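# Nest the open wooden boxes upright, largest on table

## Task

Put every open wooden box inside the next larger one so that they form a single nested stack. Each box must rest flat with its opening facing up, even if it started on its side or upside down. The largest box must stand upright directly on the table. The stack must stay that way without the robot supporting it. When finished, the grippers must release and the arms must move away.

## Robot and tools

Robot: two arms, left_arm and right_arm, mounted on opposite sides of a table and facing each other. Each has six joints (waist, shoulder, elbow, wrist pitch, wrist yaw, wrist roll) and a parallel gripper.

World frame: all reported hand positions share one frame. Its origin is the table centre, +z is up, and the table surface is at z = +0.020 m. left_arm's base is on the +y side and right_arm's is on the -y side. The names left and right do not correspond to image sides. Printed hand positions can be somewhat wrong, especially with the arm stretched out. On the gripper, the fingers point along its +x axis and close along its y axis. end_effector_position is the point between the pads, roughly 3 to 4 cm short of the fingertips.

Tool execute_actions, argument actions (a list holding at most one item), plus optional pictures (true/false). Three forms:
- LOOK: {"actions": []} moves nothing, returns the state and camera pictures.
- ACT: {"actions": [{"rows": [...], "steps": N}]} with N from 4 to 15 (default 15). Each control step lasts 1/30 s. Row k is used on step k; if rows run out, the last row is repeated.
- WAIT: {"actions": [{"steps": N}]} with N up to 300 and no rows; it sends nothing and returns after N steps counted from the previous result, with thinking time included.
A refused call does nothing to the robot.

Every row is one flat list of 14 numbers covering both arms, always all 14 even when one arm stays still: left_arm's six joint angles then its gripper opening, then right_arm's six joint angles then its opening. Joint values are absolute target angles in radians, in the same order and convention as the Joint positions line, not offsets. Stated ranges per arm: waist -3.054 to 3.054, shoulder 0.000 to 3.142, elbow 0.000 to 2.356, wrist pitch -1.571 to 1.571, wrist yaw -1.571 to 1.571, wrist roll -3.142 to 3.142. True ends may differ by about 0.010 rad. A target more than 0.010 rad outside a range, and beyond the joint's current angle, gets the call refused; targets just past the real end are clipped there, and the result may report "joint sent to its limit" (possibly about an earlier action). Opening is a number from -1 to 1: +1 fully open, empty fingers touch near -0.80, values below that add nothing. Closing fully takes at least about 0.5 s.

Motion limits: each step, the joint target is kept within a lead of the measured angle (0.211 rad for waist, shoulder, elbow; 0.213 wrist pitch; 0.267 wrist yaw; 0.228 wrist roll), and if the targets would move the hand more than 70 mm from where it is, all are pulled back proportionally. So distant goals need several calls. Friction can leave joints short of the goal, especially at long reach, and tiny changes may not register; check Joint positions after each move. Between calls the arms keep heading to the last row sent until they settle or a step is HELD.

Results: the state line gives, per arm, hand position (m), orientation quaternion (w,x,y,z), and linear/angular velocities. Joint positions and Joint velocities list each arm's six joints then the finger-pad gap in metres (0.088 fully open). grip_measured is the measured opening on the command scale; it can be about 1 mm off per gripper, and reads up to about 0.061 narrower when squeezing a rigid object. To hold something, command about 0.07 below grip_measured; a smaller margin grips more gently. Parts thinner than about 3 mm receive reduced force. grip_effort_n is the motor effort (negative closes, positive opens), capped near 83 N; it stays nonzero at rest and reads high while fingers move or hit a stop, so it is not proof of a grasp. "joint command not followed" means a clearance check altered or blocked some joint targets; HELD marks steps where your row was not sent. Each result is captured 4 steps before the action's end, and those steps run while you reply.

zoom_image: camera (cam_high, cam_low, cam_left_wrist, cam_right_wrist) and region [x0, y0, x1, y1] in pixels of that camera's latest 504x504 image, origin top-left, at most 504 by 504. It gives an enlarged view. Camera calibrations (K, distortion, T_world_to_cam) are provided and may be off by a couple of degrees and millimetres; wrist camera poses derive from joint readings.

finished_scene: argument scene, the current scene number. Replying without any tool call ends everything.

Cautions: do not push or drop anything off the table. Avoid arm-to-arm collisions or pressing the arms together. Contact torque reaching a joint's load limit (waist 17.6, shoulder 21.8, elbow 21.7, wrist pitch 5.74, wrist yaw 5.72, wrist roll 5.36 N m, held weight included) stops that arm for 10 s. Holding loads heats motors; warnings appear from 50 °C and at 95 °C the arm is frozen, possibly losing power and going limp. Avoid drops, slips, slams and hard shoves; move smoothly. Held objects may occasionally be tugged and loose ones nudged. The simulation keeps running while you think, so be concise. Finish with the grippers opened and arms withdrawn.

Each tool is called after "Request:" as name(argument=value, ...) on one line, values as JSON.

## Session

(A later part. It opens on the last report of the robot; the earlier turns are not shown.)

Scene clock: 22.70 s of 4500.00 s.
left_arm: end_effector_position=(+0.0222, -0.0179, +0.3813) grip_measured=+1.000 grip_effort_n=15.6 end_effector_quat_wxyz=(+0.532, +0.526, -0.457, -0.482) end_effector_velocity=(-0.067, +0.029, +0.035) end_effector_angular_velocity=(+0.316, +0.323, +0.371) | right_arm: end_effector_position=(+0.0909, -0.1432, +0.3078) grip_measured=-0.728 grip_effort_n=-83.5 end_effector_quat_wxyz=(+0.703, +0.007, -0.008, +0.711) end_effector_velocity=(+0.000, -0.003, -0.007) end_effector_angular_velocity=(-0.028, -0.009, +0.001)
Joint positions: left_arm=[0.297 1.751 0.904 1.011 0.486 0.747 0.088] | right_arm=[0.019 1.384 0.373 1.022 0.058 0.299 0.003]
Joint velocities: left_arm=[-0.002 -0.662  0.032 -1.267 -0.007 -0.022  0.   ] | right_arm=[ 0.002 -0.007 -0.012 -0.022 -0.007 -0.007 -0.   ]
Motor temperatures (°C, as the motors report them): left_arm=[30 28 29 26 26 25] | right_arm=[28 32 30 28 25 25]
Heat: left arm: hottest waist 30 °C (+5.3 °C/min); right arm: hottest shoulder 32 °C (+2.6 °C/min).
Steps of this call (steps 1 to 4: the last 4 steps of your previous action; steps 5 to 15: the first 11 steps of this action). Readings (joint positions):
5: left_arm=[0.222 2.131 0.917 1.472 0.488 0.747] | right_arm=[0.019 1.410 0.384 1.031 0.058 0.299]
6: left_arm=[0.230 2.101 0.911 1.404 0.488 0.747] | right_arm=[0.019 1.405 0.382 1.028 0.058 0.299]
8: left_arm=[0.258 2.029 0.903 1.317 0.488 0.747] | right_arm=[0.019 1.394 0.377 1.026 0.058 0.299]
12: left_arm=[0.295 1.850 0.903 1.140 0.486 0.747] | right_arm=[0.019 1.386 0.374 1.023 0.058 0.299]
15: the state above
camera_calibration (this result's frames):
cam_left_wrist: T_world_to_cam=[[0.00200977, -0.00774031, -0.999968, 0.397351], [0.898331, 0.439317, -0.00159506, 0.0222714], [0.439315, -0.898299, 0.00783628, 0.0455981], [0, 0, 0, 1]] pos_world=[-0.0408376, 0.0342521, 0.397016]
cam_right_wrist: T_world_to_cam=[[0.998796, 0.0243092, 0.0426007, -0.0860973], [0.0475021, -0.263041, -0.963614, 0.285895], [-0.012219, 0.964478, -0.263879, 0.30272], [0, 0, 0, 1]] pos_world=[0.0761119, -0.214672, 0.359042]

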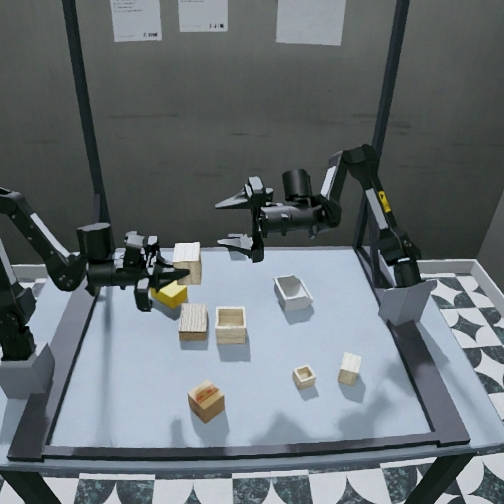

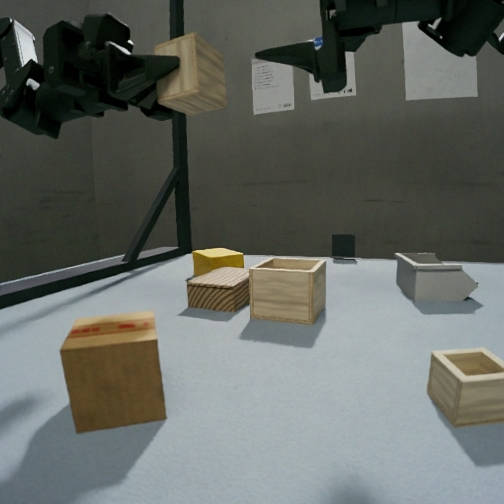

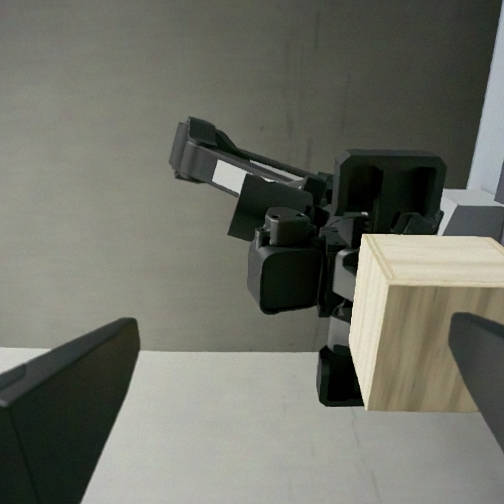

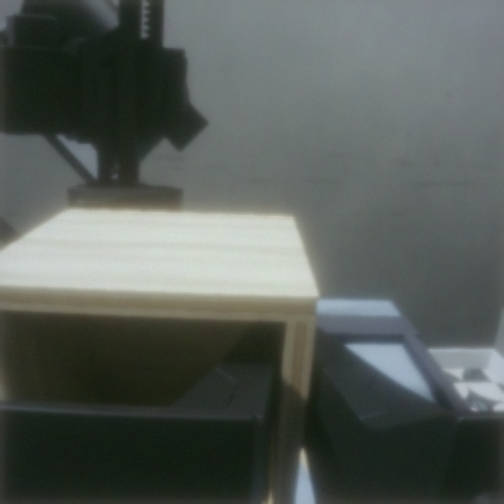

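Request:
execute_actions(actions=[{"rows":[[0.519,1.9,1.4,-1.3,0.622,-1.1,1,0.1,1.5,1.2,-0.9,-0.29,1.85,-1]],"steps":15}])

Request:
execute_actions(actions=[{"steps":30}])

Request:
execute_actions(actions=[{"rows":[[0.519,1.9,1.4,-1.3,0.622,-1.1,1,0.154,2.336,2.05,-1.234,-0.296,1.85,-1]],"steps":15}])

Request:
execute_actions(actions=[{"steps":25}], pictures=true)

Scene clock: 23.70 s of 4500.00 s.
left_arm: end_effector_position=(+0.1483, +0.0210, +0.3887) grip_measured=+1.000 grip_effort_n=15.1 end_effector_quat_wxyz=(+0.754, +0.413, -0.010, -0.511) end_effector_velocity=(-0.058, -0.058, +0.173) end_effector_angular_velocity=(-0.614, +1.331, +0.743) | right_arm: end_effector_position=(+0.0004, -0.0880, +0.3145) grip_measured=-0.728 grip_effort_n=-83.5 end_effector_quat_wxyz=(+0.576, +0.059, +0.296, +0.760) end_effector_velocity=(-0.120, +0.127, +0.240) end_effector_angular_velocity=(-0.626, +1.321, -0.242)
Joint positions: left_arm=[0.515 1.887 1.292 0.064 0.603 0.279 0.088] | right_arm=[ 0.095  1.487  0.793  0.534 -0.264  0.812  0.003]
Joint velocities: left_arm=[ 0.09   0.007  0.935 -1.194  0.081 -1.443  0.   ] | right_arm=[ 0.007  0.027  1.277 -1.355 -0.154  1.443 -0.   ]
Motor temperatures (°C, as the motors report them): left_arm=[30 28 29 26 26 25] | right_arm=[28 32 30 28 25 25]
Heat: left arm: hottest waist 30 °C (+5.1 °C/min); right arm: hottest shoulder 32 °C (+2.5 °C/min).
Steps of this call (steps 1 to 4: the last 4 steps of your previous action; steps 5 to 19: the robot went on to your last target; steps 20 to 30: the first 11 steps of this action). Readings (joint positions):
20: left_arm=[0.302 1.720 0.915 0.489 0.501 0.729] | right_arm=[0.019 1.389 0.383 1.004 0.040 0.325]
21: left_arm=[0.320 1.739 0.944 0.453 0.530 0.692] | right_arm=[0.029 1.404 0.416 0.951 -0.018 0.375]
23: left_arm=[0.377 1.788 1.015 0.385 0.552 0.618] | right_arm=[0.061 1.449 0.501 0.854 -0.133 0.471]
27: left_arm=[0.486 1.868 1.177 0.198 0.589 0.425] | right_arm=[0.093 1.482 0.665 0.670 -0.236 0.666]
30: the state above

Scene clock: 24.70 s of 4500.00 s.
left_arm: end_effector_position=(+0.0680, +0.1657, +0.2741) grip_measured=+1.000 grip_effort_n=14.7 end_effector_quat_wxyz=(-0.742, +0.174, -0.643, -0.074) end_effector_velocity=(-0.060, +0.052, -0.013) end_effector_angular_velocity=(+0.132, +0.324, +0.572) | right_arm: end_effector_position=(+0.0276, -0.1781, +0.2557) grip_measured=-0.728 grip_effort_n=-83.5 end_effector_quat_wxyz=(+0.668, +0.140, +0.718, +0.140) end_effector_velocity=(+0.038, -0.137, -0.062) end_effector_angular_velocity=(-0.695, -0.082, -0.244)
Joint positions: left_arm=[ 0.515  1.893  1.39  -1.239  0.618 -1.056  0.088] | right_arm=[ 0.097  1.492  1.185 -0.81  -0.286  1.842  0.003]
Joint velocities: left_arm=[ 0.002 -0.002  0.007 -0.432 -0.007 -0.33   0.   ] | right_arm=[ 0.002  0.002 -0.002 -0.725 -0.007  0.037 -0.   ]
Motor temperatures (°C, as the motors report them): left_arm=[30 28 29 26 26 25] | right_arm=[28 32 30 28 25 25]
Heat: left arm: hottest waist 30 °C (+4.9 °C/min); right arm: hottest shoulder 32 °C (+2.4 °C/min).
Kept back: nothing.
Steps of this call (steps 1 to 4: the last 4 steps of your previous action; steps 5 to 30: the robot went on to your last target). Readings (joint positions):
1: left_arm=[0.516 1.887 1.321 0.021 0.607 0.230] | right_arm=[0.095 1.489 0.836 0.487 -0.269 0.861]
2: left_arm=[0.516 1.886 1.344 -0.022 0.612 0.181] | right_arm=[0.095 1.489 0.879 0.442 -0.273 0.910]
4: left_arm=[0.515 1.885 1.374 -0.111 0.616 0.084] | right_arm=[0.096 1.491 0.963 0.350 -0.278 1.007]
8: left_arm=[0.515 1.889 1.383 -0.298 0.617 -0.111] | right_arm=[0.097 1.491 1.116 0.175 -0.283 1.202]
30: the state above

Scene clock: 25.07 s of 4500.00 s.
left_arm: end_effector_position=(+0.0599, +0.1721, +0.2725) grip_measured=+1.000 grip_effort_n=14.2 end_effector_quat_wxyz=(-0.727, +0.188, -0.651, -0.109) end_effector_velocity=(-0.006, +0.005, -0.002) end_effector_angular_velocity=(+0.018, +0.024, +0.057) | right_arm: end_effector_position=(+0.0132, -0.1445, +0.2148) grip_measured=-0.728 grip_effort_n=-83.5 end_effector_quat_wxyz=(+0.706, +0.034, +0.707, -0.012) end_effector_velocity=(-0.015, +0.250, -0.123) end_effector_angular_velocity=(-0.271, -0.033, -0.093)
Joint positions: left_arm=[ 0.515  1.893  1.392 -1.296  0.618 -1.095  0.088] | right_arm=[ 0.15   1.938  1.637 -1.192 -0.292  1.848  0.003]
Joint velocities: left_arm=[-0.002 -0.002 -0.002 -0.037 -0.007 -0.037  0.   ] | right_arm=[-0.002  1.272  1.302 -0.315 -0.022  0.007 -0.   ]
Motor temperatures (°C, as the motors report them): left_arm=[30 28 29 26 26 25] | right_arm=[28 32 30 28 25 25]
Heat: left arm: hottest waist 30 °C (+4.8 °C/min); right arm: hottest shoulder 32 °C (+2.4 °C/min).
Steps of this call (steps 1 to 11: the first 11 steps of this action). Readings (joint positions):
1: left_arm=[0.515 1.893 1.391 -1.254 0.618 -1.066] | right_arm=[0.099 1.509 1.198 -0.850 -0.286 1.843]
2: left_arm=[0.515 1.893 1.391 -1.265 0.618 -1.073] | right_arm=[0.107 1.544 1.242 -0.909 -0.286 1.846]
4: left_arm=[0.515 1.893 1.391 -1.279 0.618 -1.083] | right_arm=[0.128 1.635 1.338 -0.979 -0.290 1.846]
8: left_arm=[0.515 1.893 1.391 -1.292 0.618 -1.092] | right_arm=[0.148 1.809 1.509 -1.145 -0.292 1.847]
11: the state above

Scene clock: 25.90 s of 4500.00 s.
left_arm: end_effector_position=(+0.0595, +0.1724, +0.2724) grip_measured=+1.000 grip_effort_n=14.2 end_effector_quat_wxyz=(-0.727, +0.189, -0.651, -0.111) end_effector_velocity=(-0.003, -0.000, -0.001) end_effector_angular_velocity=(-0.004, +0.012, +0.023) | right_arm: end_effector_position=(+0.0121, -0.0649, +0.1642) grip_measured=-0.728 grip_effort_n=-83.5 end_effector_quat_wxyz=(+0.708, +0.028, +0.706, -0.021) end_effector_velocity=(+0.000, +0.000, -0.007) end_effector_angular_velocity=(-0.015, +0.019, +0.002)
Joint positions: left_arm=[ 0.515  1.893  1.392 -1.298  0.618 -1.097  0.088] | right_arm=[ 0.151  2.32   2.037 -1.232 -0.292  1.848  0.003]
Joint velocities: left_arm=[-0.002 -0.002 -0.002 -0.007  0.007 -0.022  0.   ] | right_arm=[-0.002  0.017 -0.002  0.007 -0.022 -0.007 -0.   ]
Motor temperatures (°C, as the motors report them): left_arm=[30 28 29 26 26 25] | right_arm=[28 32 31 28 25 25]
Heat: left arm: hottest waist 30 °C (+4.6 °C/min); right arm: hottest shoulder 32 °C (+2.3 °C/min).
Kept back: nothing.
Steps of this call (steps 1 to 4: the last 4 steps of your previous action; steps 5 to 25: the robot went on to your last target). Readings (joint positions):
1: left_arm=[0.515 1.893 1.392 -1.296 0.618 -1.095] | right_arm=[0.150 1.980 1.681 -1.202 -0.292 1.848]
2: left_arm=[0.515 1.893 1.392 -1.297 0.618 -1.096] | right_arm=[0.150 2.022 1.724 -1.209 -0.292 1.848]
4: left_arm=[0.515 1.893 1.392 -1.297 0.618 -1.096] | right_arm=[0.150 2.107 1.812 -1.218 -0.292 1.848]
8: left_arm=[0.515 1.893 1.392 -1.298 0.618 -1.097] | right_arm=[0.150 2.252 1.959 -1.223 -0.292 1.848]
25: the state above
camera_calibration (this result's frames):
cam_left_wrist: T_world_to_cam=[[0.38202, -0.918761, 0.0996964, 0.124769], [-0.90386, -0.348967, 0.247506, 0.0802543], [-0.192608, -0.184664, -0.963743, 0.380247], [0, 0, 0, 1]] pos_world=[0.0981129, 0.212857, 0.334158]
cam_right_wrist: T_world_to_cam=[[-0.029371, -0.999291, -0.0235727, -0.0463257], [-0.959304, 0.0215541, 0.281552, -0.00188988], [-0.280844, 0.0308829, -0.959256, 0.245178], [0, 0, 0, 1]] pos_world=[0.0656833, -0.0538239, 0.234629]

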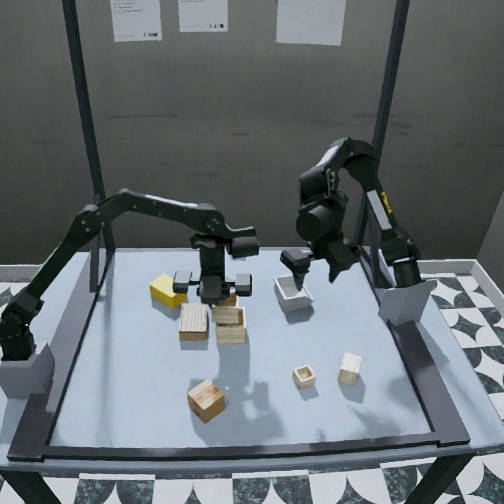

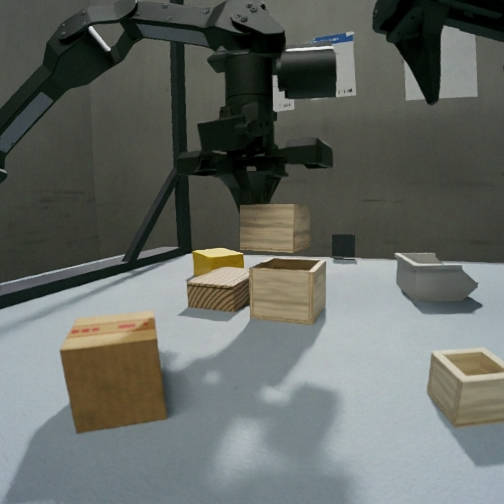

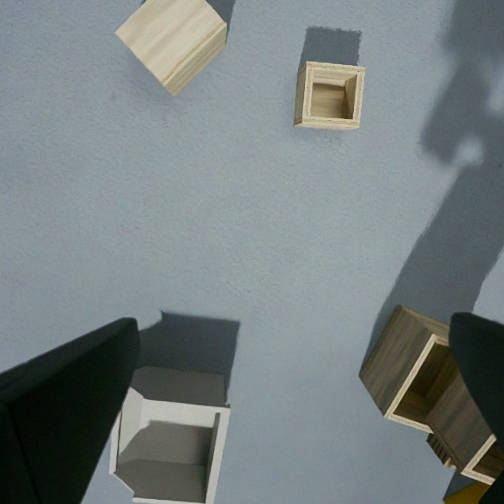

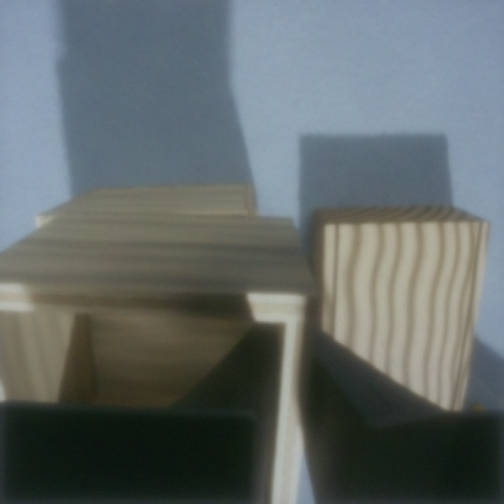

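Request:
execute_actions(actions=[{"rows":[[0.519,1.9,1.4,-1.3,0.622,-1.1,1,0.166,2.44,2.225,-1.30,-0.294,1.85,-1]],"steps":15}])

Request:
execute_actions(actions=[{"steps":12}], pictures=true)

Scene clock: 26.70 s of 4500.00 s.
left_arm: end_effector_position=(+0.0594, +0.1724, +0.2724) grip_measured=+1.000 grip_effort_n=14.2 end_effector_quat_wxyz=(-0.726, +0.189, -0.651, -0.111) end_effector_velocity=(-0.002, +0.001, +0.000) end_effector_angular_velocity=(+0.009, -0.003, -0.007) | right_arm: end_effector_position=(+0.0034, -0.0478, +0.1593) grip_measured=-0.728 grip_effort_n=-83.5 end_effector_quat_wxyz=(+0.708, +0.024, +0.706, -0.017) end_effector_velocity=(-0.001, +0.003, +0.001) end_effector_angular_velocity=(-0.017, +0.004, -0.015)
Joint positions: left_arm=[ 0.515  1.893  1.392 -1.299  0.618 -1.097  0.088] | right_arm=[ 0.164  2.42   2.202 -1.294 -0.292  1.849  0.003]
Joint velocities: left_arm=[-0.002 -0.007 -0.002 -0.007 -0.007  0.007  0.   ] | right_arm=[-0.002  0.037  0.071 -0.051 -0.007  0.007 -0.   ]
Motor temperatures (°C, as the motors report them): left_arm=[30 28 29 26 26 25] | right_arm=[28 32 31 28 25 25]
Heat: left arm: hottest waist 30 °C (+4.5 °C/min); right arm: hottest shoulder 32 °C (+2.2 °C/min).
Steps of this call (steps 1 to 13: the robot went on to your last target; steps 14 to 24: the first 11 steps of this action). Readings (joint positions):
14: left_arm=[0.515 1.893 1.392 -1.298 0.618 -1.097] | right_arm=[0.151 2.330 2.051 -1.246 -0.292 1.848]
15: left_arm=[0.515 1.893 1.392 -1.298 0.618 -1.097] | right_arm=[0.152 2.350 2.090 -1.266 -0.292 1.849]
17: left_arm=[0.515 1.893 1.392 -1.299 0.618 -1.097] | right_arm=[0.156 2.384 2.149 -1.267 -0.292 1.849]
21: left_arm=[0.515 1.893 1.392 -1.299 0.618 -1.097] | right_arm=[0.163 2.413 2.191 -1.289 -0.292 1.849]
24: the state above

Scene clock: 27.10 s of 4500.00 s.
left_arm: end_effector_position=(+0.0594, +0.1724, +0.2724) grip_measured=+1.000 grip_effort_n=14.2 end_effector_quat_wxyz=(-0.726, +0.189, -0.651, -0.111) end_effector_velocity=(-0.003, -0.000, -0.001) end_effector_angular_velocity=(-0.002, +0.011, +0.009) | right_arm: end_effector_position=(+0.0030, -0.0468, +0.1599) grip_measured=-0.728 grip_effort_n=-83.5 end_effector_quat_wxyz=(+0.707, +0.024, +0.706, -0.017) end_effector_velocity=(-0.001, -0.002, -0.001) end_effector_angular_velocity=(-0.015, +0.019, +0.002)
Joint positions: left_arm=[ 0.515  1.893  1.392 -1.299  0.618 -1.097  0.088] | right_arm=[ 0.164  2.424  2.212 -1.298 -0.292  1.849  0.003]
Joint velocities: left_arm=[-0.002 -0.002 -0.002 -0.007  0.007 -0.007  0.   ] | right_arm=[-0.002  0.002 -0.002 -0.007 -0.022 -0.007 -0.   ]
Motor temperatures (°C, as the motors report them): left_arm=[30 28 29 26 26 25] | right_arm=[28 33 31 28 25 25]
Heat: left arm: hottest waist 30 °C (+4.4 °C/min); right arm: hottest shoulder 33 °C (+4.4 °C/min).
Kept back: nothing.
Steps of this call (steps 1 to 4: the last 4 steps of your previous action; steps 5 to 12: the robot went on to your last target). Readings (joint positions):
1: left_arm=[0.515 1.893 1.392 -1.299 0.618 -1.097] | right_arm=[0.164 2.421 2.205 -1.295 -0.292 1.849]
2: left_arm=[0.515 1.893 1.392 -1.299 0.618 -1.097] | right_arm=[0.164 2.422 2.206 -1.296 -0.292 1.849]
4: left_arm=[0.515 1.893 1.392 -1.299 0.618 -1.097] | right_arm=[0.164 2.422 2.209 -1.296 -0.292 1.849]
8: left_arm=[0.515 1.893 1.392 -1.299 0.618 -1.097] | right_arm=[0.164 2.423 2.212 -1.297 -0.292 1.849]
12: the state above
camera_calibration (this result's frames):
cam_left_wrist: T_world_to_cam=[[0.382251, -0.918692, 0.0994449, 0.124875], [-0.903717, -0.349209, 0.247686, 0.0802058], [-0.19282, -0.184548, -0.963723, 0.38022], [0, 0, 0, 1]] pos_world=[0.0980639, 0.212899, 0.334143]
cam_right_wrist: T_world_to_cam=[[-0.0165936, -0.999557, -0.0247078, -0.0284285], [-0.959245, 0.00894289, 0.282435, -0.0105631], [-0.282089, 0.0283875, -0.958968, 0.237823], [0, 0, 0, 1]] pos_world=[0.0564829, -0.0350726, 0.230346]

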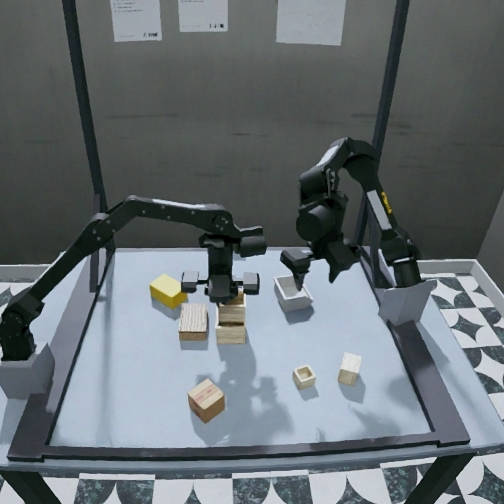

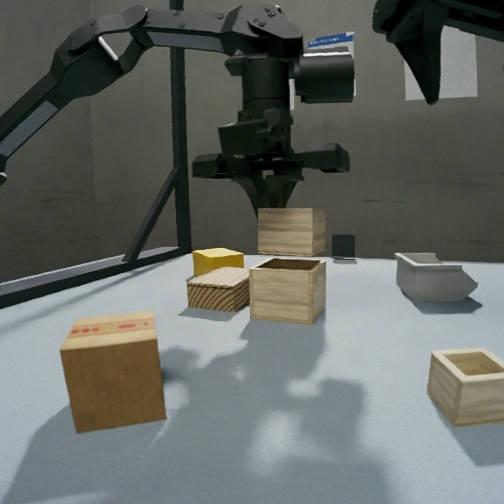

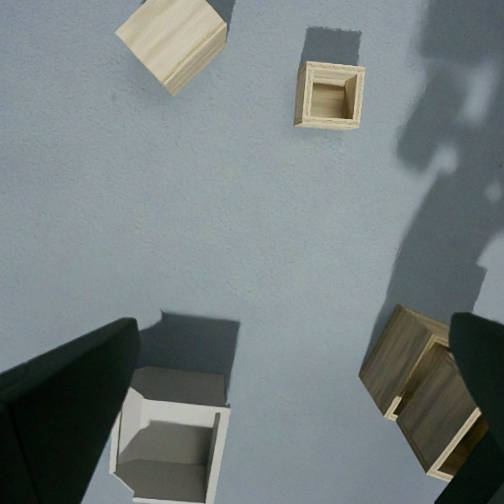

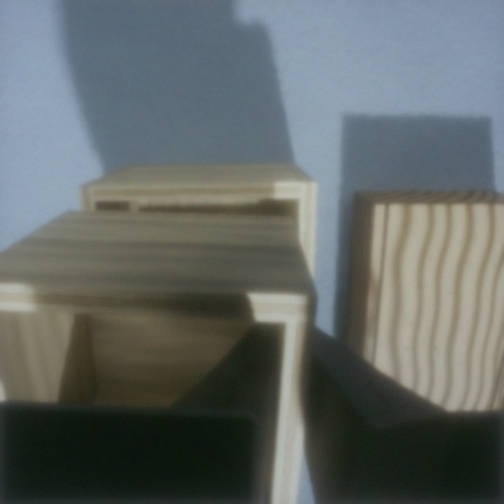

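Request:
execute_actions(actions=[{"rows":[[0.519,1.9,1.4,-1.3,0.622,-1.1,1,0.18,2.445,2.16,-1.23,-0.294,1.85,-1]],"steps":15}], pictures=true)

Scene clock: 27.80 s of 4500.00 s.
left_arm: end_effector_position=(+0.0594, +0.1724, +0.2724) grip_measured=+1.000 grip_effort_n=14.2 end_effector_quat_wxyz=(-0.726, +0.189, -0.651, -0.111) end_effector_velocity=(-0.000, +0.003, -0.001) end_effector_angular_velocity=(+0.023, -0.008, -0.001) | right_arm: end_effector_position=(-0.0006, -0.0439, +0.1458) grip_measured=-0.728 grip_effort_n=-83.5 end_effector_quat_wxyz=(+0.706, +0.022, +0.708, -0.006) end_effector_velocity=(-0.002, +0.002, -0.001) end_effector_angular_velocity=(+0.007, +0.024, +0.009)
Joint positions: left_arm=[ 0.515  1.893  1.392 -1.299  0.618 -1.097  0.088] | right_arm=[ 0.178  2.431  2.175 -1.237 -0.292  1.849  0.003]
Joint velocities: left_arm=[-0.002 -0.002 -0.002 -0.007 -0.022  0.007  0.   ] | right_arm=[-0.002 -0.002 -0.012  0.022 -0.022 -0.007 -0.   ]
Motor temperatures (°C, as the motors report them): left_arm=[30 28 29 26 26 25] | right_arm=[28 33 31 28 25 25]
Heat: left arm: hottest waist 30 °C (+4.3 °C/min); right arm: hottest shoulder 33 °C (+4.3 °C/min).
Steps of this call (steps 1 to 10: the robot went on to your last target; steps 11 to 21: the first 11 steps of this action). Readings (joint positions):
11: left_arm=[0.515 1.893 1.392 -1.299 0.618 -1.097] | right_arm=[0.164 2.424 2.211 -1.296 -0.292 1.849]
12: left_arm=[0.515 1.893 1.392 -1.299 0.618 -1.097] | right_arm=[0.165 2.424 2.206 -1.281 -0.292 1.849]
14: left_arm=[0.515 1.893 1.392 -1.299 0.618 -1.097] | right_arm=[0.169 2.425 2.197 -1.256 -0.292 1.849]
18: left_arm=[0.515 1.893 1.392 -1.299 0.618 -1.097] | right_arm=[0.177 2.430 2.180 -1.241 -0.292 1.849]
21: the state above
camera_calibration (this result's frames):
cam_left_wrist: T_world_to_cam=[[0.382251, -0.918692, 0.0994449, 0.124875], [-0.903717, -0.349209, 0.247686, 0.0802058], [-0.19282, -0.184548, -0.963723, 0.38022], [0, 0, 0, 1]] pos_world=[0.0980639, 0.212899, 0.334143]
cam_right_wrist: T_world_to_cam=[[0.00156912, -0.999358, -0.035792, -0.0243481], [-0.958282, -0.0117328, 0.285585, -0.0114224], [-0.285822, 0.0338507, -0.957685, 0.223255], [0, 0, 0, 1]] pos_world=[0.0529035, -0.0320238, 0.216199]

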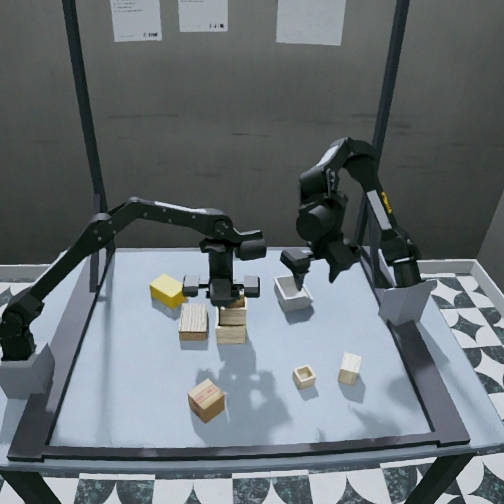

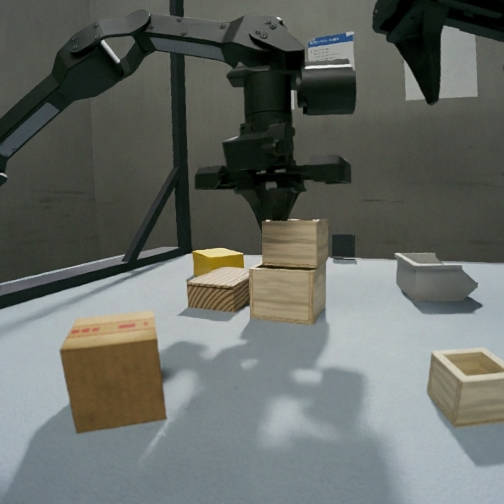

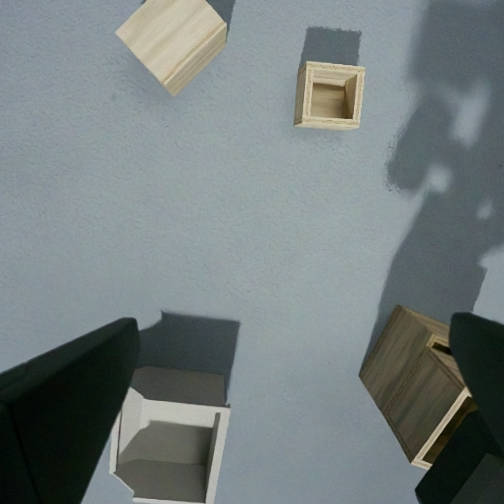

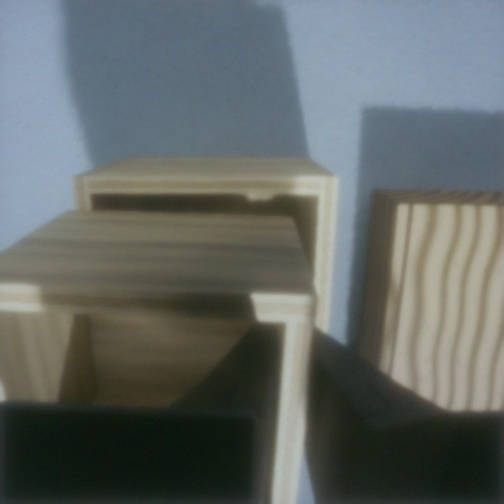

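Request:
execute_actions(actions=[{"rows":[[0.519,1.9,1.4,-1.3,0.622,-1.1,1,0.198,2.455,2.10,-1.155,-0.294,1.85,-1]],"steps":15}])

Request:
execute_actions(actions=[{"steps":8}], pictures=true)

Scene clock: 28.33 s of 4500.00 s.
left_arm: end_effector_position=(+0.0594, +0.1724, +0.2724) grip_measured=+1.000 grip_effort_n=14.2 end_effector_quat_wxyz=(-0.726, +0.189, -0.651, -0.111) end_effector_velocity=(-0.002, -0.003, -0.000) end_effector_angular_velocity=(-0.020, +0.010, -0.002) | right_arm: end_effector_position=(-0.0012, -0.0397, +0.1395) grip_measured=-0.728 grip_effort_n=-83.5 end_effector_quat_wxyz=(+0.701, +0.028, +0.712, +0.007) end_effector_velocity=(+0.001, -0.001, -0.001) end_effector_angular_velocity=(+0.006, +0.008, +0.022)
Joint positions: left_arm=[ 0.515  1.893  1.392 -1.299  0.618 -1.097  0.088] | right_arm=[ 0.179  2.422  2.132 -1.172 -0.299  1.849  0.003]
Joint velocities: left_arm=[-0.002 -0.002 -0.002  0.007  0.022 -0.007  0.   ] | right_arm=[-0.002 -0.012 -0.027  0.022 -0.007 -0.022 -0.   ]
Motor temperatures (°C, as the motors report them): left_arm=[30 28 29 26 26 25] | right_arm=[28 33 31 28 25 25]
Heat: left arm: hottest waist 30 °C (+4.2 °C/min); right arm: hottest shoulder 33 °C (+4.2 °C/min).
Steps of this call (steps 1 to 4: the last 4 steps of your previous action; step 5: the robot went on to your last target; steps 6 to 16: the first 11 steps of this action). Readings (joint positions):
6: left_arm=[0.515 1.893 1.392 -1.299 0.618 -1.097] | right_arm=[0.179 2.431 2.169 -1.226 -0.292 1.849]
7: left_arm=[0.515 1.893 1.392 -1.299 0.618 -1.097] | right_arm=[0.179 2.431 2.158 -1.212 -0.295 1.849]
9: left_arm=[0.515 1.893 1.392 -1.299 0.618 -1.097] | right_arm=[0.179 2.428 2.146 -1.197 -0.296 1.849]
13: left_arm=[0.515 1.893 1.392 -1.299 0.618 -1.097] | right_arm=[0.179 2.424 2.135 -1.177 -0.299 1.849]
16: the state above

Scene clock: 28.60 s of 4500.00 s.
left_arm: end_effector_position=(+0.0594, +0.1724, +0.2724) grip_measured=+1.000 grip_effort_n=14.2 end_effector_quat_wxyz=(-0.726, +0.189, -0.651, -0.111) end_effector_velocity=(-0.003, -0.000, -0.001) end_effector_angular_velocity=(-0.006, +0.013, +0.038) | right_arm: end_effector_position=(-0.0013, -0.0395, +0.1393) grip_measured=-0.728 grip_effort_n=-83.5 end_effector_quat_wxyz=(+0.701, +0.028, +0.713, +0.008) end_effector_velocity=(-0.000, -0.007, -0.001) end_effector_angular_velocity=(-0.027, +0.001, +0.002)
Joint positions: left_arm=[ 0.515  1.893  1.392 -1.299  0.618 -1.097  0.088] | right_arm=[ 0.179  2.421  2.13  -1.169 -0.299  1.849  0.003]
Joint velocities: left_arm=[-0.002 -0.002 -0.002 -0.007  0.007 -0.037  0.   ] | right_arm=[ 0.002 -0.002 -0.007 -0.022 -0.007 -0.007 -0.   ]
Motor temperatures (°C, as the motors report them): left_arm=[30 28 29 26 26 25] | right_arm=[28 33 31 28 25 25]
Heat: left arm: hottest waist 30 °C (+4.2 °C/min); right arm: hottest shoulder 33 °C (+4.2 °C/min).
Kept back: nothing.
Steps of this call (steps 1 to 4: the last 4 steps of your previous action; steps 5 to 8: the robot went on to your last target). Readings (joint positions):
1: left_arm=[0.515 1.893 1.392 -1.299 0.618 -1.097] | right_arm=[0.179 2.422 2.131 -1.171 -0.299 1.849]
2: left_arm=[0.515 1.893 1.392 -1.299 0.618 -1.097] | right_arm=[0.179 2.422 2.131 -1.170 -0.299 1.849]
4: left_arm=[0.515 1.893 1.392 -1.299 0.618 -1.097] | right_arm=[0.179 2.421 2.130 -1.169 -0.299 1.849]
8: the state above
camera_calibration (this result's frames):
cam_left_wrist: T_world_to_cam=[[0.382251, -0.918692, 0.0994449, 0.124875], [-0.903717, -0.349209, 0.247686, 0.0802058], [-0.19282, -0.184548, -0.963723, 0.38022], [0, 0, 0, 1]] pos_world=[0.0980639, 0.212899, 0.334143]
cam_right_wrist: T_world_to_cam=[[0.0117763, -0.997861, -0.0642966, -0.01612], [-0.953889, -0.0304978, 0.298605, -0.0127424], [-0.299928, 0.0578154, -0.952208, 0.2168], [0, 0, 0, 1]] pos_world=[0.0530592, -0.0290085, 0.209207]

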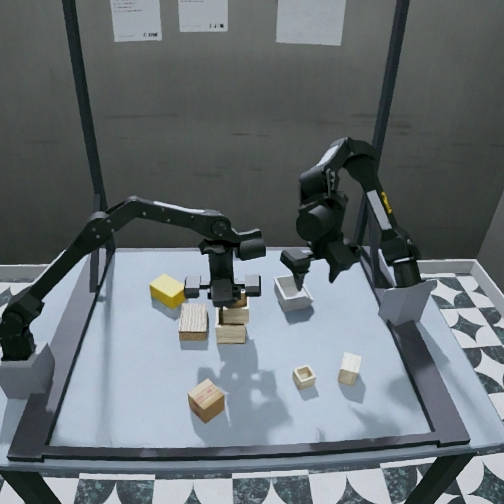

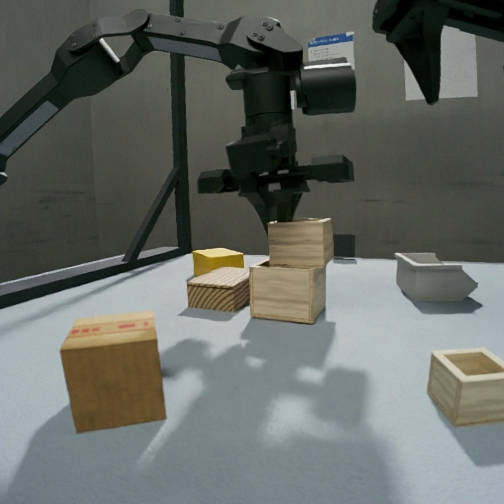

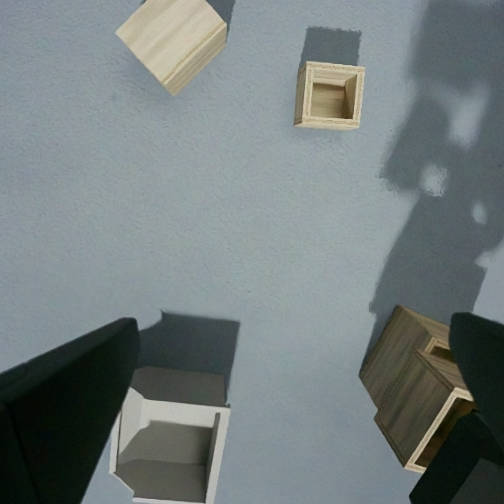

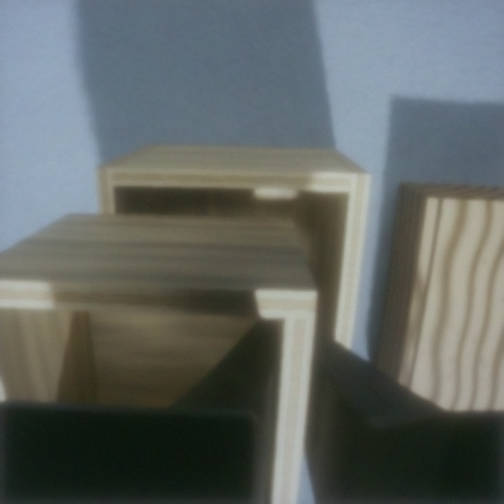

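Request:
execute_actions(actions=[{"rows":[[0.519,1.9,1.4,-1.3,0.622,-1.1,1,0.172,2.40,2.13,-1.24,-0.294,1.85,-1]],"steps":12}])

Request:
execute_actions(actions=[{"steps":8}], pictures=true)

Scene clock: 29.10 s of 4500.00 s.
left_arm: end_effector_position=(+0.0594, +0.1724, +0.2724) grip_measured=+1.000 grip_effort_n=14.2 end_effector_quat_wxyz=(-0.726, +0.189, -0.651, -0.111) end_effector_velocity=(-0.004, +0.003, -0.001) end_effector_angular_velocity=(+0.016, +0.012, +0.019) | right_arm: end_effector_position=(+0.0020, -0.0498, +0.1444) grip_measured=-0.728 grip_effort_n=-83.5 end_effector_quat_wxyz=(+0.705, +0.020, +0.709, -0.013) end_effector_velocity=(+0.010, -0.018, +0.006) end_effector_angular_velocity=(-0.074, -0.026, -0.015)
Joint positions: left_arm=[ 0.515  1.893  1.392 -1.299  0.618 -1.097  0.088] | right_arm=[ 0.174  2.41   2.129 -1.224 -0.299  1.849  0.003]
Joint velocities: left_arm=[-0.002 -0.002 -0.002 -0.022 -0.007 -0.007  0.   ] | right_arm=[-0.012 -0.012 -0.002 -0.095  0.007 -0.022 -0.   ]
Motor temperatures (°C, as the motors report them): left_arm=[30 28 29 26 26 25] | right_arm=[28 33 31 28 25 25]
Heat: left arm: hottest waist 30 °C (+4.1 °C/min); right arm: hottest shoulder 33 °C (+4.1 °C/min).
Steps of this call (steps 1 to 7: the robot went on to your last target; steps 8 to 15: the first 8 steps of this action). Readings (joint positions):
8: left_arm=[0.515 1.893 1.392 -1.299 0.618 -1.097] | right_arm=[0.179 2.418 2.129 -1.169 -0.299 1.849]
9: left_arm=[0.515 1.893 1.392 -1.299 0.618 -1.097] | right_arm=[0.178 2.414 2.129 -1.176 -0.299 1.849]
11: left_arm=[0.515 1.893 1.392 -1.299 0.618 -1.097] | right_arm=[0.176 2.413 2.129 -1.201 -0.299 1.849]
15: the state above

Scene clock: 29.37 s of 4500.00 s.
left_arm: end_effector_position=(+0.0594, +0.1724, +0.2724) grip_measured=+1.000 grip_effort_n=14.2 end_effector_quat_wxyz=(-0.726, +0.189, -0.651, -0.111) end_effector_velocity=(-0.004, +0.003, -0.002) end_effector_angular_velocity=(+0.017, +0.014, +0.030) | right_arm: end_effector_position=(+0.0031, -0.0521, +0.1452) grip_measured=-0.728 grip_effort_n=-83.5 end_effector_quat_wxyz=(+0.706, +0.018, +0.707, -0.018) end_effector_velocity=(+0.008, -0.006, +0.002) end_effector_angular_velocity=(-0.029, -0.015, -0.015)
Joint positions: left_arm=[ 0.515  1.893  1.392 -1.299  0.618 -1.097  0.088] | right_arm=[ 0.173  2.409  2.129 -1.236 -0.298  1.849  0.003]
Joint velocities: left_arm=[-0.007 -0.002 -0.002 -0.022 -0.007 -0.022  0.   ] | right_arm=[-0.012 -0.002 -0.002 -0.037  0.007 -0.007 -0.   ]
Motor temperatures (°C, as the motors report them): left_arm=[30 28 29 26 26 25] | right_arm=[28 33 31 28 25 25]
Heat: left arm: hottest waist 30 °C (+4.1 °C/min); right arm: hottest shoulder 33 °C (+4.1 °C/min).
Kept back: nothing.
Steps of this call (steps 1 to 4: the last 4 steps of your previous action; steps 5 to 8: the robot went on to your last target). Readings (joint positions):
1: left_arm=[0.515 1.893 1.392 -1.299 0.618 -1.097] | right_arm=[0.174 2.410 2.129 -1.226 -0.299 1.849]
2: left_arm=[0.515 1.893 1.392 -1.299 0.618 -1.097] | right_arm=[0.174 2.410 2.129 -1.228 -0.299 1.849]
4: left_arm=[0.515 1.893 1.392 -1.299 0.618 -1.097] | right_arm=[0.174 2.409 2.129 -1.232 -0.299 1.849]
8: the state above
camera_calibration (this result's frames):
cam_left_wrist: T_world_to_cam=[[0.382251, -0.918692, 0.0994449, 0.124875], [-0.903717, -0.349209, 0.247686, 0.0802058], [-0.19282, -0.184548, -0.963723, 0.38022], [0, 0, 0, 1]] pos_world=[0.0980639, 0.212899, 0.334143]
cam_right_wrist: T_world_to_cam=[[-0.00980615, -0.999845, -0.0146021, -0.0356303], [-0.958238, 0.00522235, 0.285923, -0.00698259], [-0.285803, 0.0167961, -0.958141, 0.223143], [0, 0, 0, 1]] pos_world=[0.0567345, -0.0393363, 0.215279]

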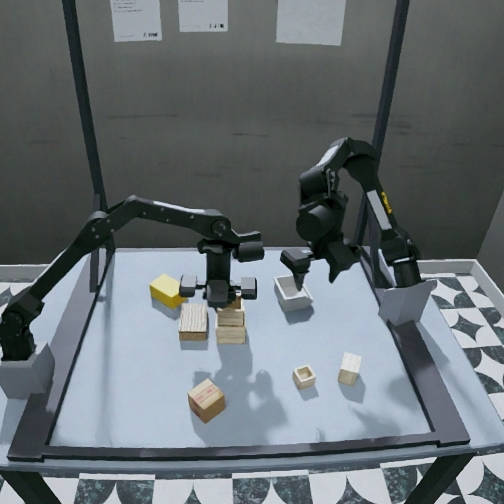

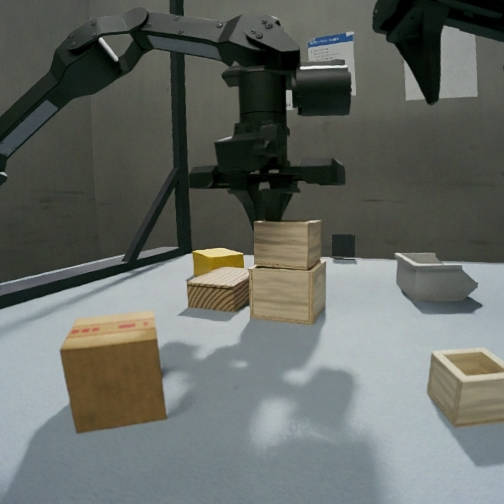

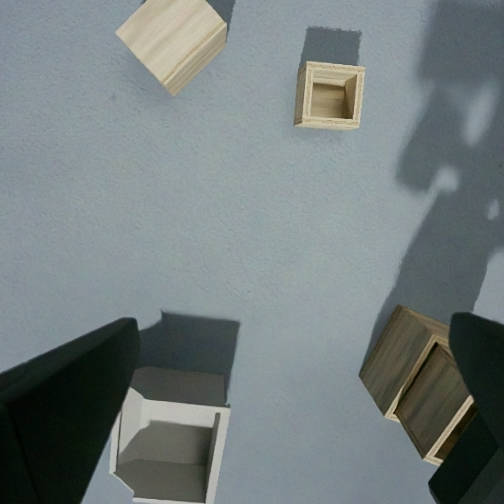

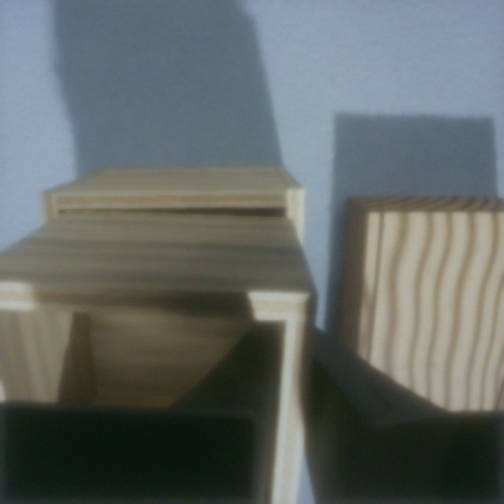

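Request:
execute_actions(actions=[{"rows":[[0.519,1.9,1.4,-1.3,0.622,-1.1,1,0.186,2.435,2.10,-1.19,-0.294,1.85,-1]],"steps":15}], pictures=true)

Scene clock: 29.97 s of 4500.00 s.
left_arm: end_effector_position=(+0.0594, +0.1724, +0.2724) grip_measured=+1.000 grip_effort_n=14.2 end_effector_quat_wxyz=(-0.726, +0.189, -0.651, -0.111) end_effector_velocity=(-0.004, -0.001, -0.002) end_effector_angular_velocity=(+0.001, +0.012, +0.005) | right_arm: end_effector_position=(+0.0005, -0.0485, +0.1360) grip_measured=-0.728 grip_effort_n=-83.5 end_effector_quat_wxyz=(+0.705, +0.018, +0.709, -0.008) end_effector_velocity=(+0.002, -0.001, -0.014) end_effector_angular_velocity=(-0.018, +0.003, +0.005)
Joint positions: left_arm=[ 0.515  1.893  1.392 -1.299  0.618 -1.097  0.088] | right_arm=[ 0.182  2.419  2.114 -1.195 -0.297  1.849  0.003]
Joint velocities: left_arm=[-0.007 -0.002 -0.002 -0.007  0.007 -0.007  0.   ] | right_arm=[ 0.002  0.022 -0.017  0.022 -0.007 -0.007 -0.   ]
Motor temperatures (°C, as the motors report them): left_arm=[30 28 29 26 26 25] | right_arm=[28 33 31 28 25 25]
Heat: left arm: hottest waist 30 °C (+4.0 °C/min); right arm: hottest shoulder 33 °C (+4.0 °C/min).
Steps of this call (steps 1 to 7: the robot went on to your last target; steps 8 to 18: the first 11 steps of this action). Readings (joint positions):
8: left_arm=[0.515 1.893 1.392 -1.299 0.618 -1.097] | right_arm=[0.173 2.409 2.129 -1.236 -0.298 1.849]
9: left_arm=[0.515 1.893 1.392 -1.299 0.618 -1.097] | right_arm=[0.173 2.409 2.127 -1.229 -0.297 1.849]
11: left_arm=[0.515 1.893 1.392 -1.299 0.618 -1.097] | right_arm=[0.175 2.409 2.123 -1.211 -0.297 1.849]
15: left_arm=[0.515 1.893 1.392 -1.299 0.618 -1.097] | right_arm=[0.181 2.414 2.117 -1.199 -0.297 1.849]
18: the state above
camera_calibration (this result's frames):
cam_left_wrist: T_world_to_cam=[[0.382251, -0.918692, 0.0994449, 0.124875], [-0.903717, -0.349209, 0.247686, 0.0802058], [-0.19282, -0.184548, -0.963723, 0.38022], [0, 0, 0, 1]] pos_world=[0.0980639, 0.212899, 0.334143]
cam_right_wrist: T_world_to_cam=[[0.00376566, -0.99961, -0.0276813, -0.0303942], [-0.957384, -0.0115981, 0.288586, -0.00806819], [-0.288795, 0.0254149, -0.957054, 0.213844], [0, 0, 0, 1]] pos_world=[0.0541472, -0.0359108, 0.206147]

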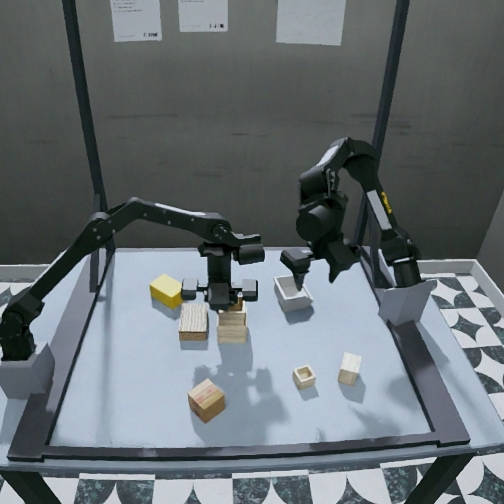

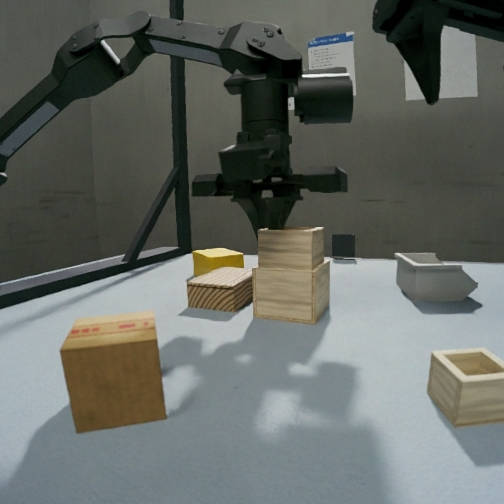

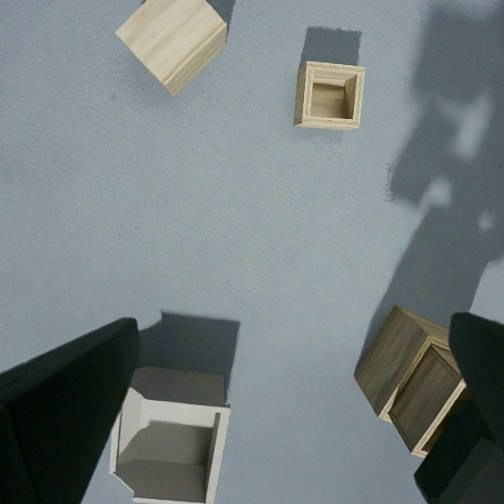

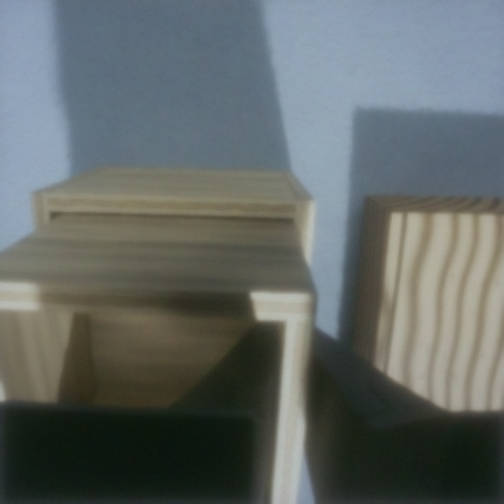

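B is inside (A moved with it). Continue down.

Request:
execute_actions(actions=[{"rows":[[0.2,2.435,2.03,-1.125,-0.294,1.85,1,0.2,2.435,2.03,-1.125,-0.294,1.85,-1]],"steps":4}])

Scene clock: 30.10 s of 4500.00 s.
left_arm: end_effector_position=(+0.0594, +0.1724, +0.2724) grip_measured=+1.000 grip_effort_n=14.2 end_effector_quat_wxyz=(-0.726, +0.189, -0.651, -0.111) end_effector_velocity=(+0.000, +0.002, +0.000) end_effector_angular_velocity=(+0.017, -0.009, +0.025) | right_arm: end_effector_position=(+0.0006, -0.0486, +0.1352) grip_measured=-0.728 grip_effort_n=-83.5 end_effector_quat_wxyz=(+0.705, +0.018, +0.709, -0.009) end_effector_velocity=(+0.002, -0.001, +0.001) end_effector_angular_velocity=(-0.006, +0.006, -0.016)
Joint positions: left_arm=[ 0.515  1.893  1.392 -1.299  0.618 -1.097  0.088] | right_arm=[ 0.183  2.42   2.113 -1.194 -0.297  1.849  0.003]
Joint velocities: left_arm=[-0.002 -0.002  0.002 -0.007 -0.022 -0.022  0.   ] | right_arm=[-0.007 -0.002 -0.002 -0.007 -0.007  0.007 -0.   ]
Motor temperatures (°C, as the motors report them): left_arm=[30 28 29 26 26 25] | right_arm=[28 33 31 28 25 25]
Heat: left arm: hottest waist 30 °C (+4.0 °C/min); right arm: hottest shoulder 33 °C (+4.0 °C/min).
Kept back: the last 4 steps of this action.
Steps of this call (steps 1 to 4: the last 4 steps of your previous action). Readings (joint positions):
1: left_arm=[0.515 1.893 1.392 -1.299 0.618 -1.097] | right_arm=[0.183 2.419 2.114 -1.194 -0.297 1.849]
2: left_arm=[0.515 1.893 1.392 -1.299 0.618 -1.097] | right_arm=[0.183 2.419 2.114 -1.194 -0.297 1.849]
4: the state above

Request:
execute_actions(actions=[{"rows":[[0.519,1.9,1.4,-1.3,0.622,-1.1,1,0.198,2.435,2.03,-1.125,-0.294,1.85,-1]],"steps":15}], pictures=true)

Scene clock: 32.07 s of 4500.00 s.
left_arm: end_effector_position=(+0.1423, +0.1757, +0.2948) grip_measured=+1.000 grip_effort_n=13.3 end_effector_quat_wxyz=(+0.582, +0.608, +0.451, -0.296) end_effector_velocity=(-0.346, +0.140, +0.063) end_effector_angular_velocity=(-2.144, +0.687, +1.474) | right_arm: end_effector_position=(+0.0010, -0.0491, +0.1211) grip_measured=-0.728 grip_effort_n=-83.5 end_effector_quat_wxyz=(+0.705, +0.017, +0.709, -0.002) end_effector_velocity=(-0.002, -0.002, +0.001) end_effector_angular_velocity=(-0.012, +0.020, -0.011)
Joint positions: left_arm=[ 0.498  2.091  1.641 -1.281  0.199  0.757  0.088] | right_arm=[ 0.191  2.418  2.055 -1.127 -0.296  1.85   0.003]
Joint velocities: left_arm=[ 0.603 -1.336 -1.321 -0.11   1.634 -1.458  0.   ] | right_arm=[-0.002 -0.002 -0.002 -0.007 -0.022  0.007 -0.   ]
Motor temperatures (°C, as the motors report them): left_arm=[31 28 29 26 26 25] | right_arm=[28 34 31 28 25 25]
Heat: left arm: hottest waist 31 °C (+5.6 °C/min); right arm: hottest shoulder 34 °C (+5.6 °C/min).
Steps of this call (steps 1 to 4: the last 4 steps of your previous action; steps 5 to 48: the robot went on to your last target; steps 49 to 59: the first 11 steps of this action). Readings (joint positions):
49: left_arm=[0.202 2.417 2.011 -1.127 -0.273 1.170] | right_arm=[0.191 2.418 2.055 -1.127 -0.296 1.850]
50: left_arm=[0.214 2.398 1.984 -1.149 -0.227 1.130] | right_arm=[0.191 2.418 2.055 -1.127 -0.296 1.850]
52: left_arm=[0.259 2.349 1.918 -1.207 -0.148 1.065] | right_arm=[0.191 2.418 2.055 -1.127 -0.296 1.850]
56: left_arm=[0.403 2.220 1.774 -1.254 0.036 0.904] | right_arm=[0.191 2.418 2.055 -1.127 -0.296 1.850]
59: the state above
camera_calibration (this result's frames):
cam_left_wrist: T_world_to_cam=[[-0.885881, -0.0489804, -0.46132, 0.28691], [-0.275881, 0.855089, 0.438991, -0.206611], [0.372968, 0.516163, -0.771019, 0.15799], [0, 0, 0, 1]] pos_world=[0.138242, 0.109175, 0.344871]
cam_right_wrist: T_world_to_cam=[[0.0140046, -0.99933, -0.0338034, -0.0307279], [-0.956738, -0.0232181, 0.290024, -0.00403028], [-0.290615, 0.0282793, -0.956422, 0.199814], [0, 0, 0, 1]] pos_world=[0.0546434, -0.0364515, 0.191237]

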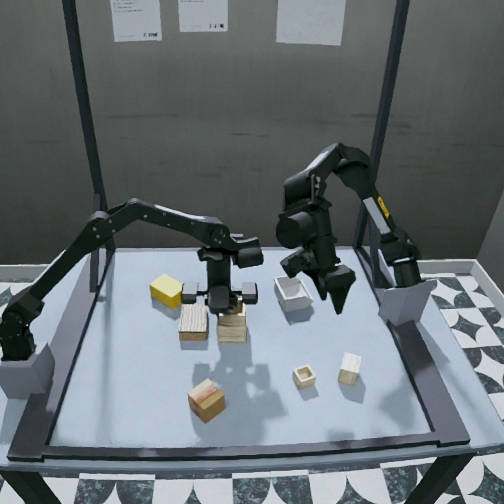

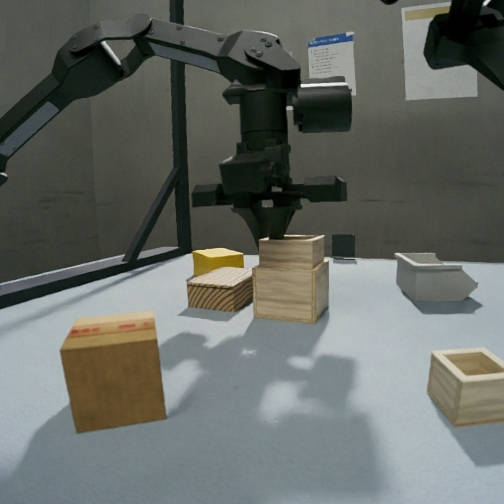

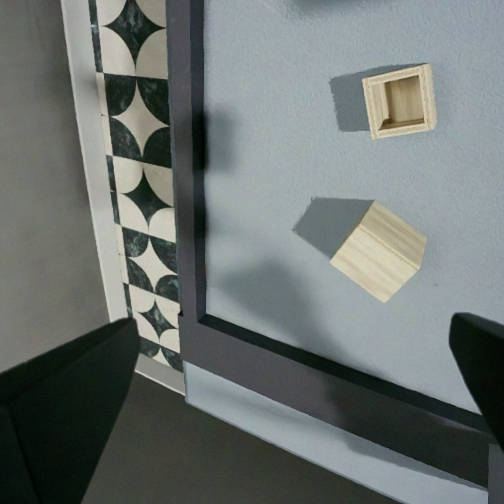

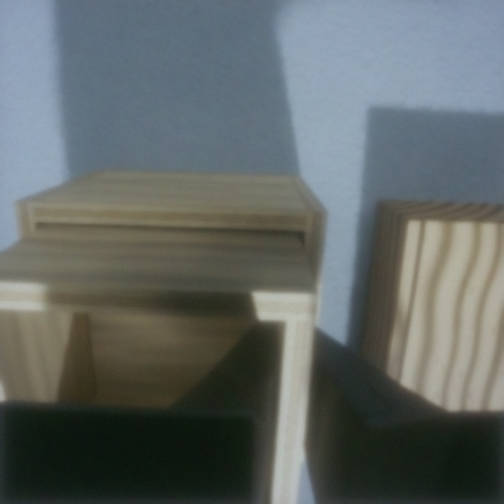

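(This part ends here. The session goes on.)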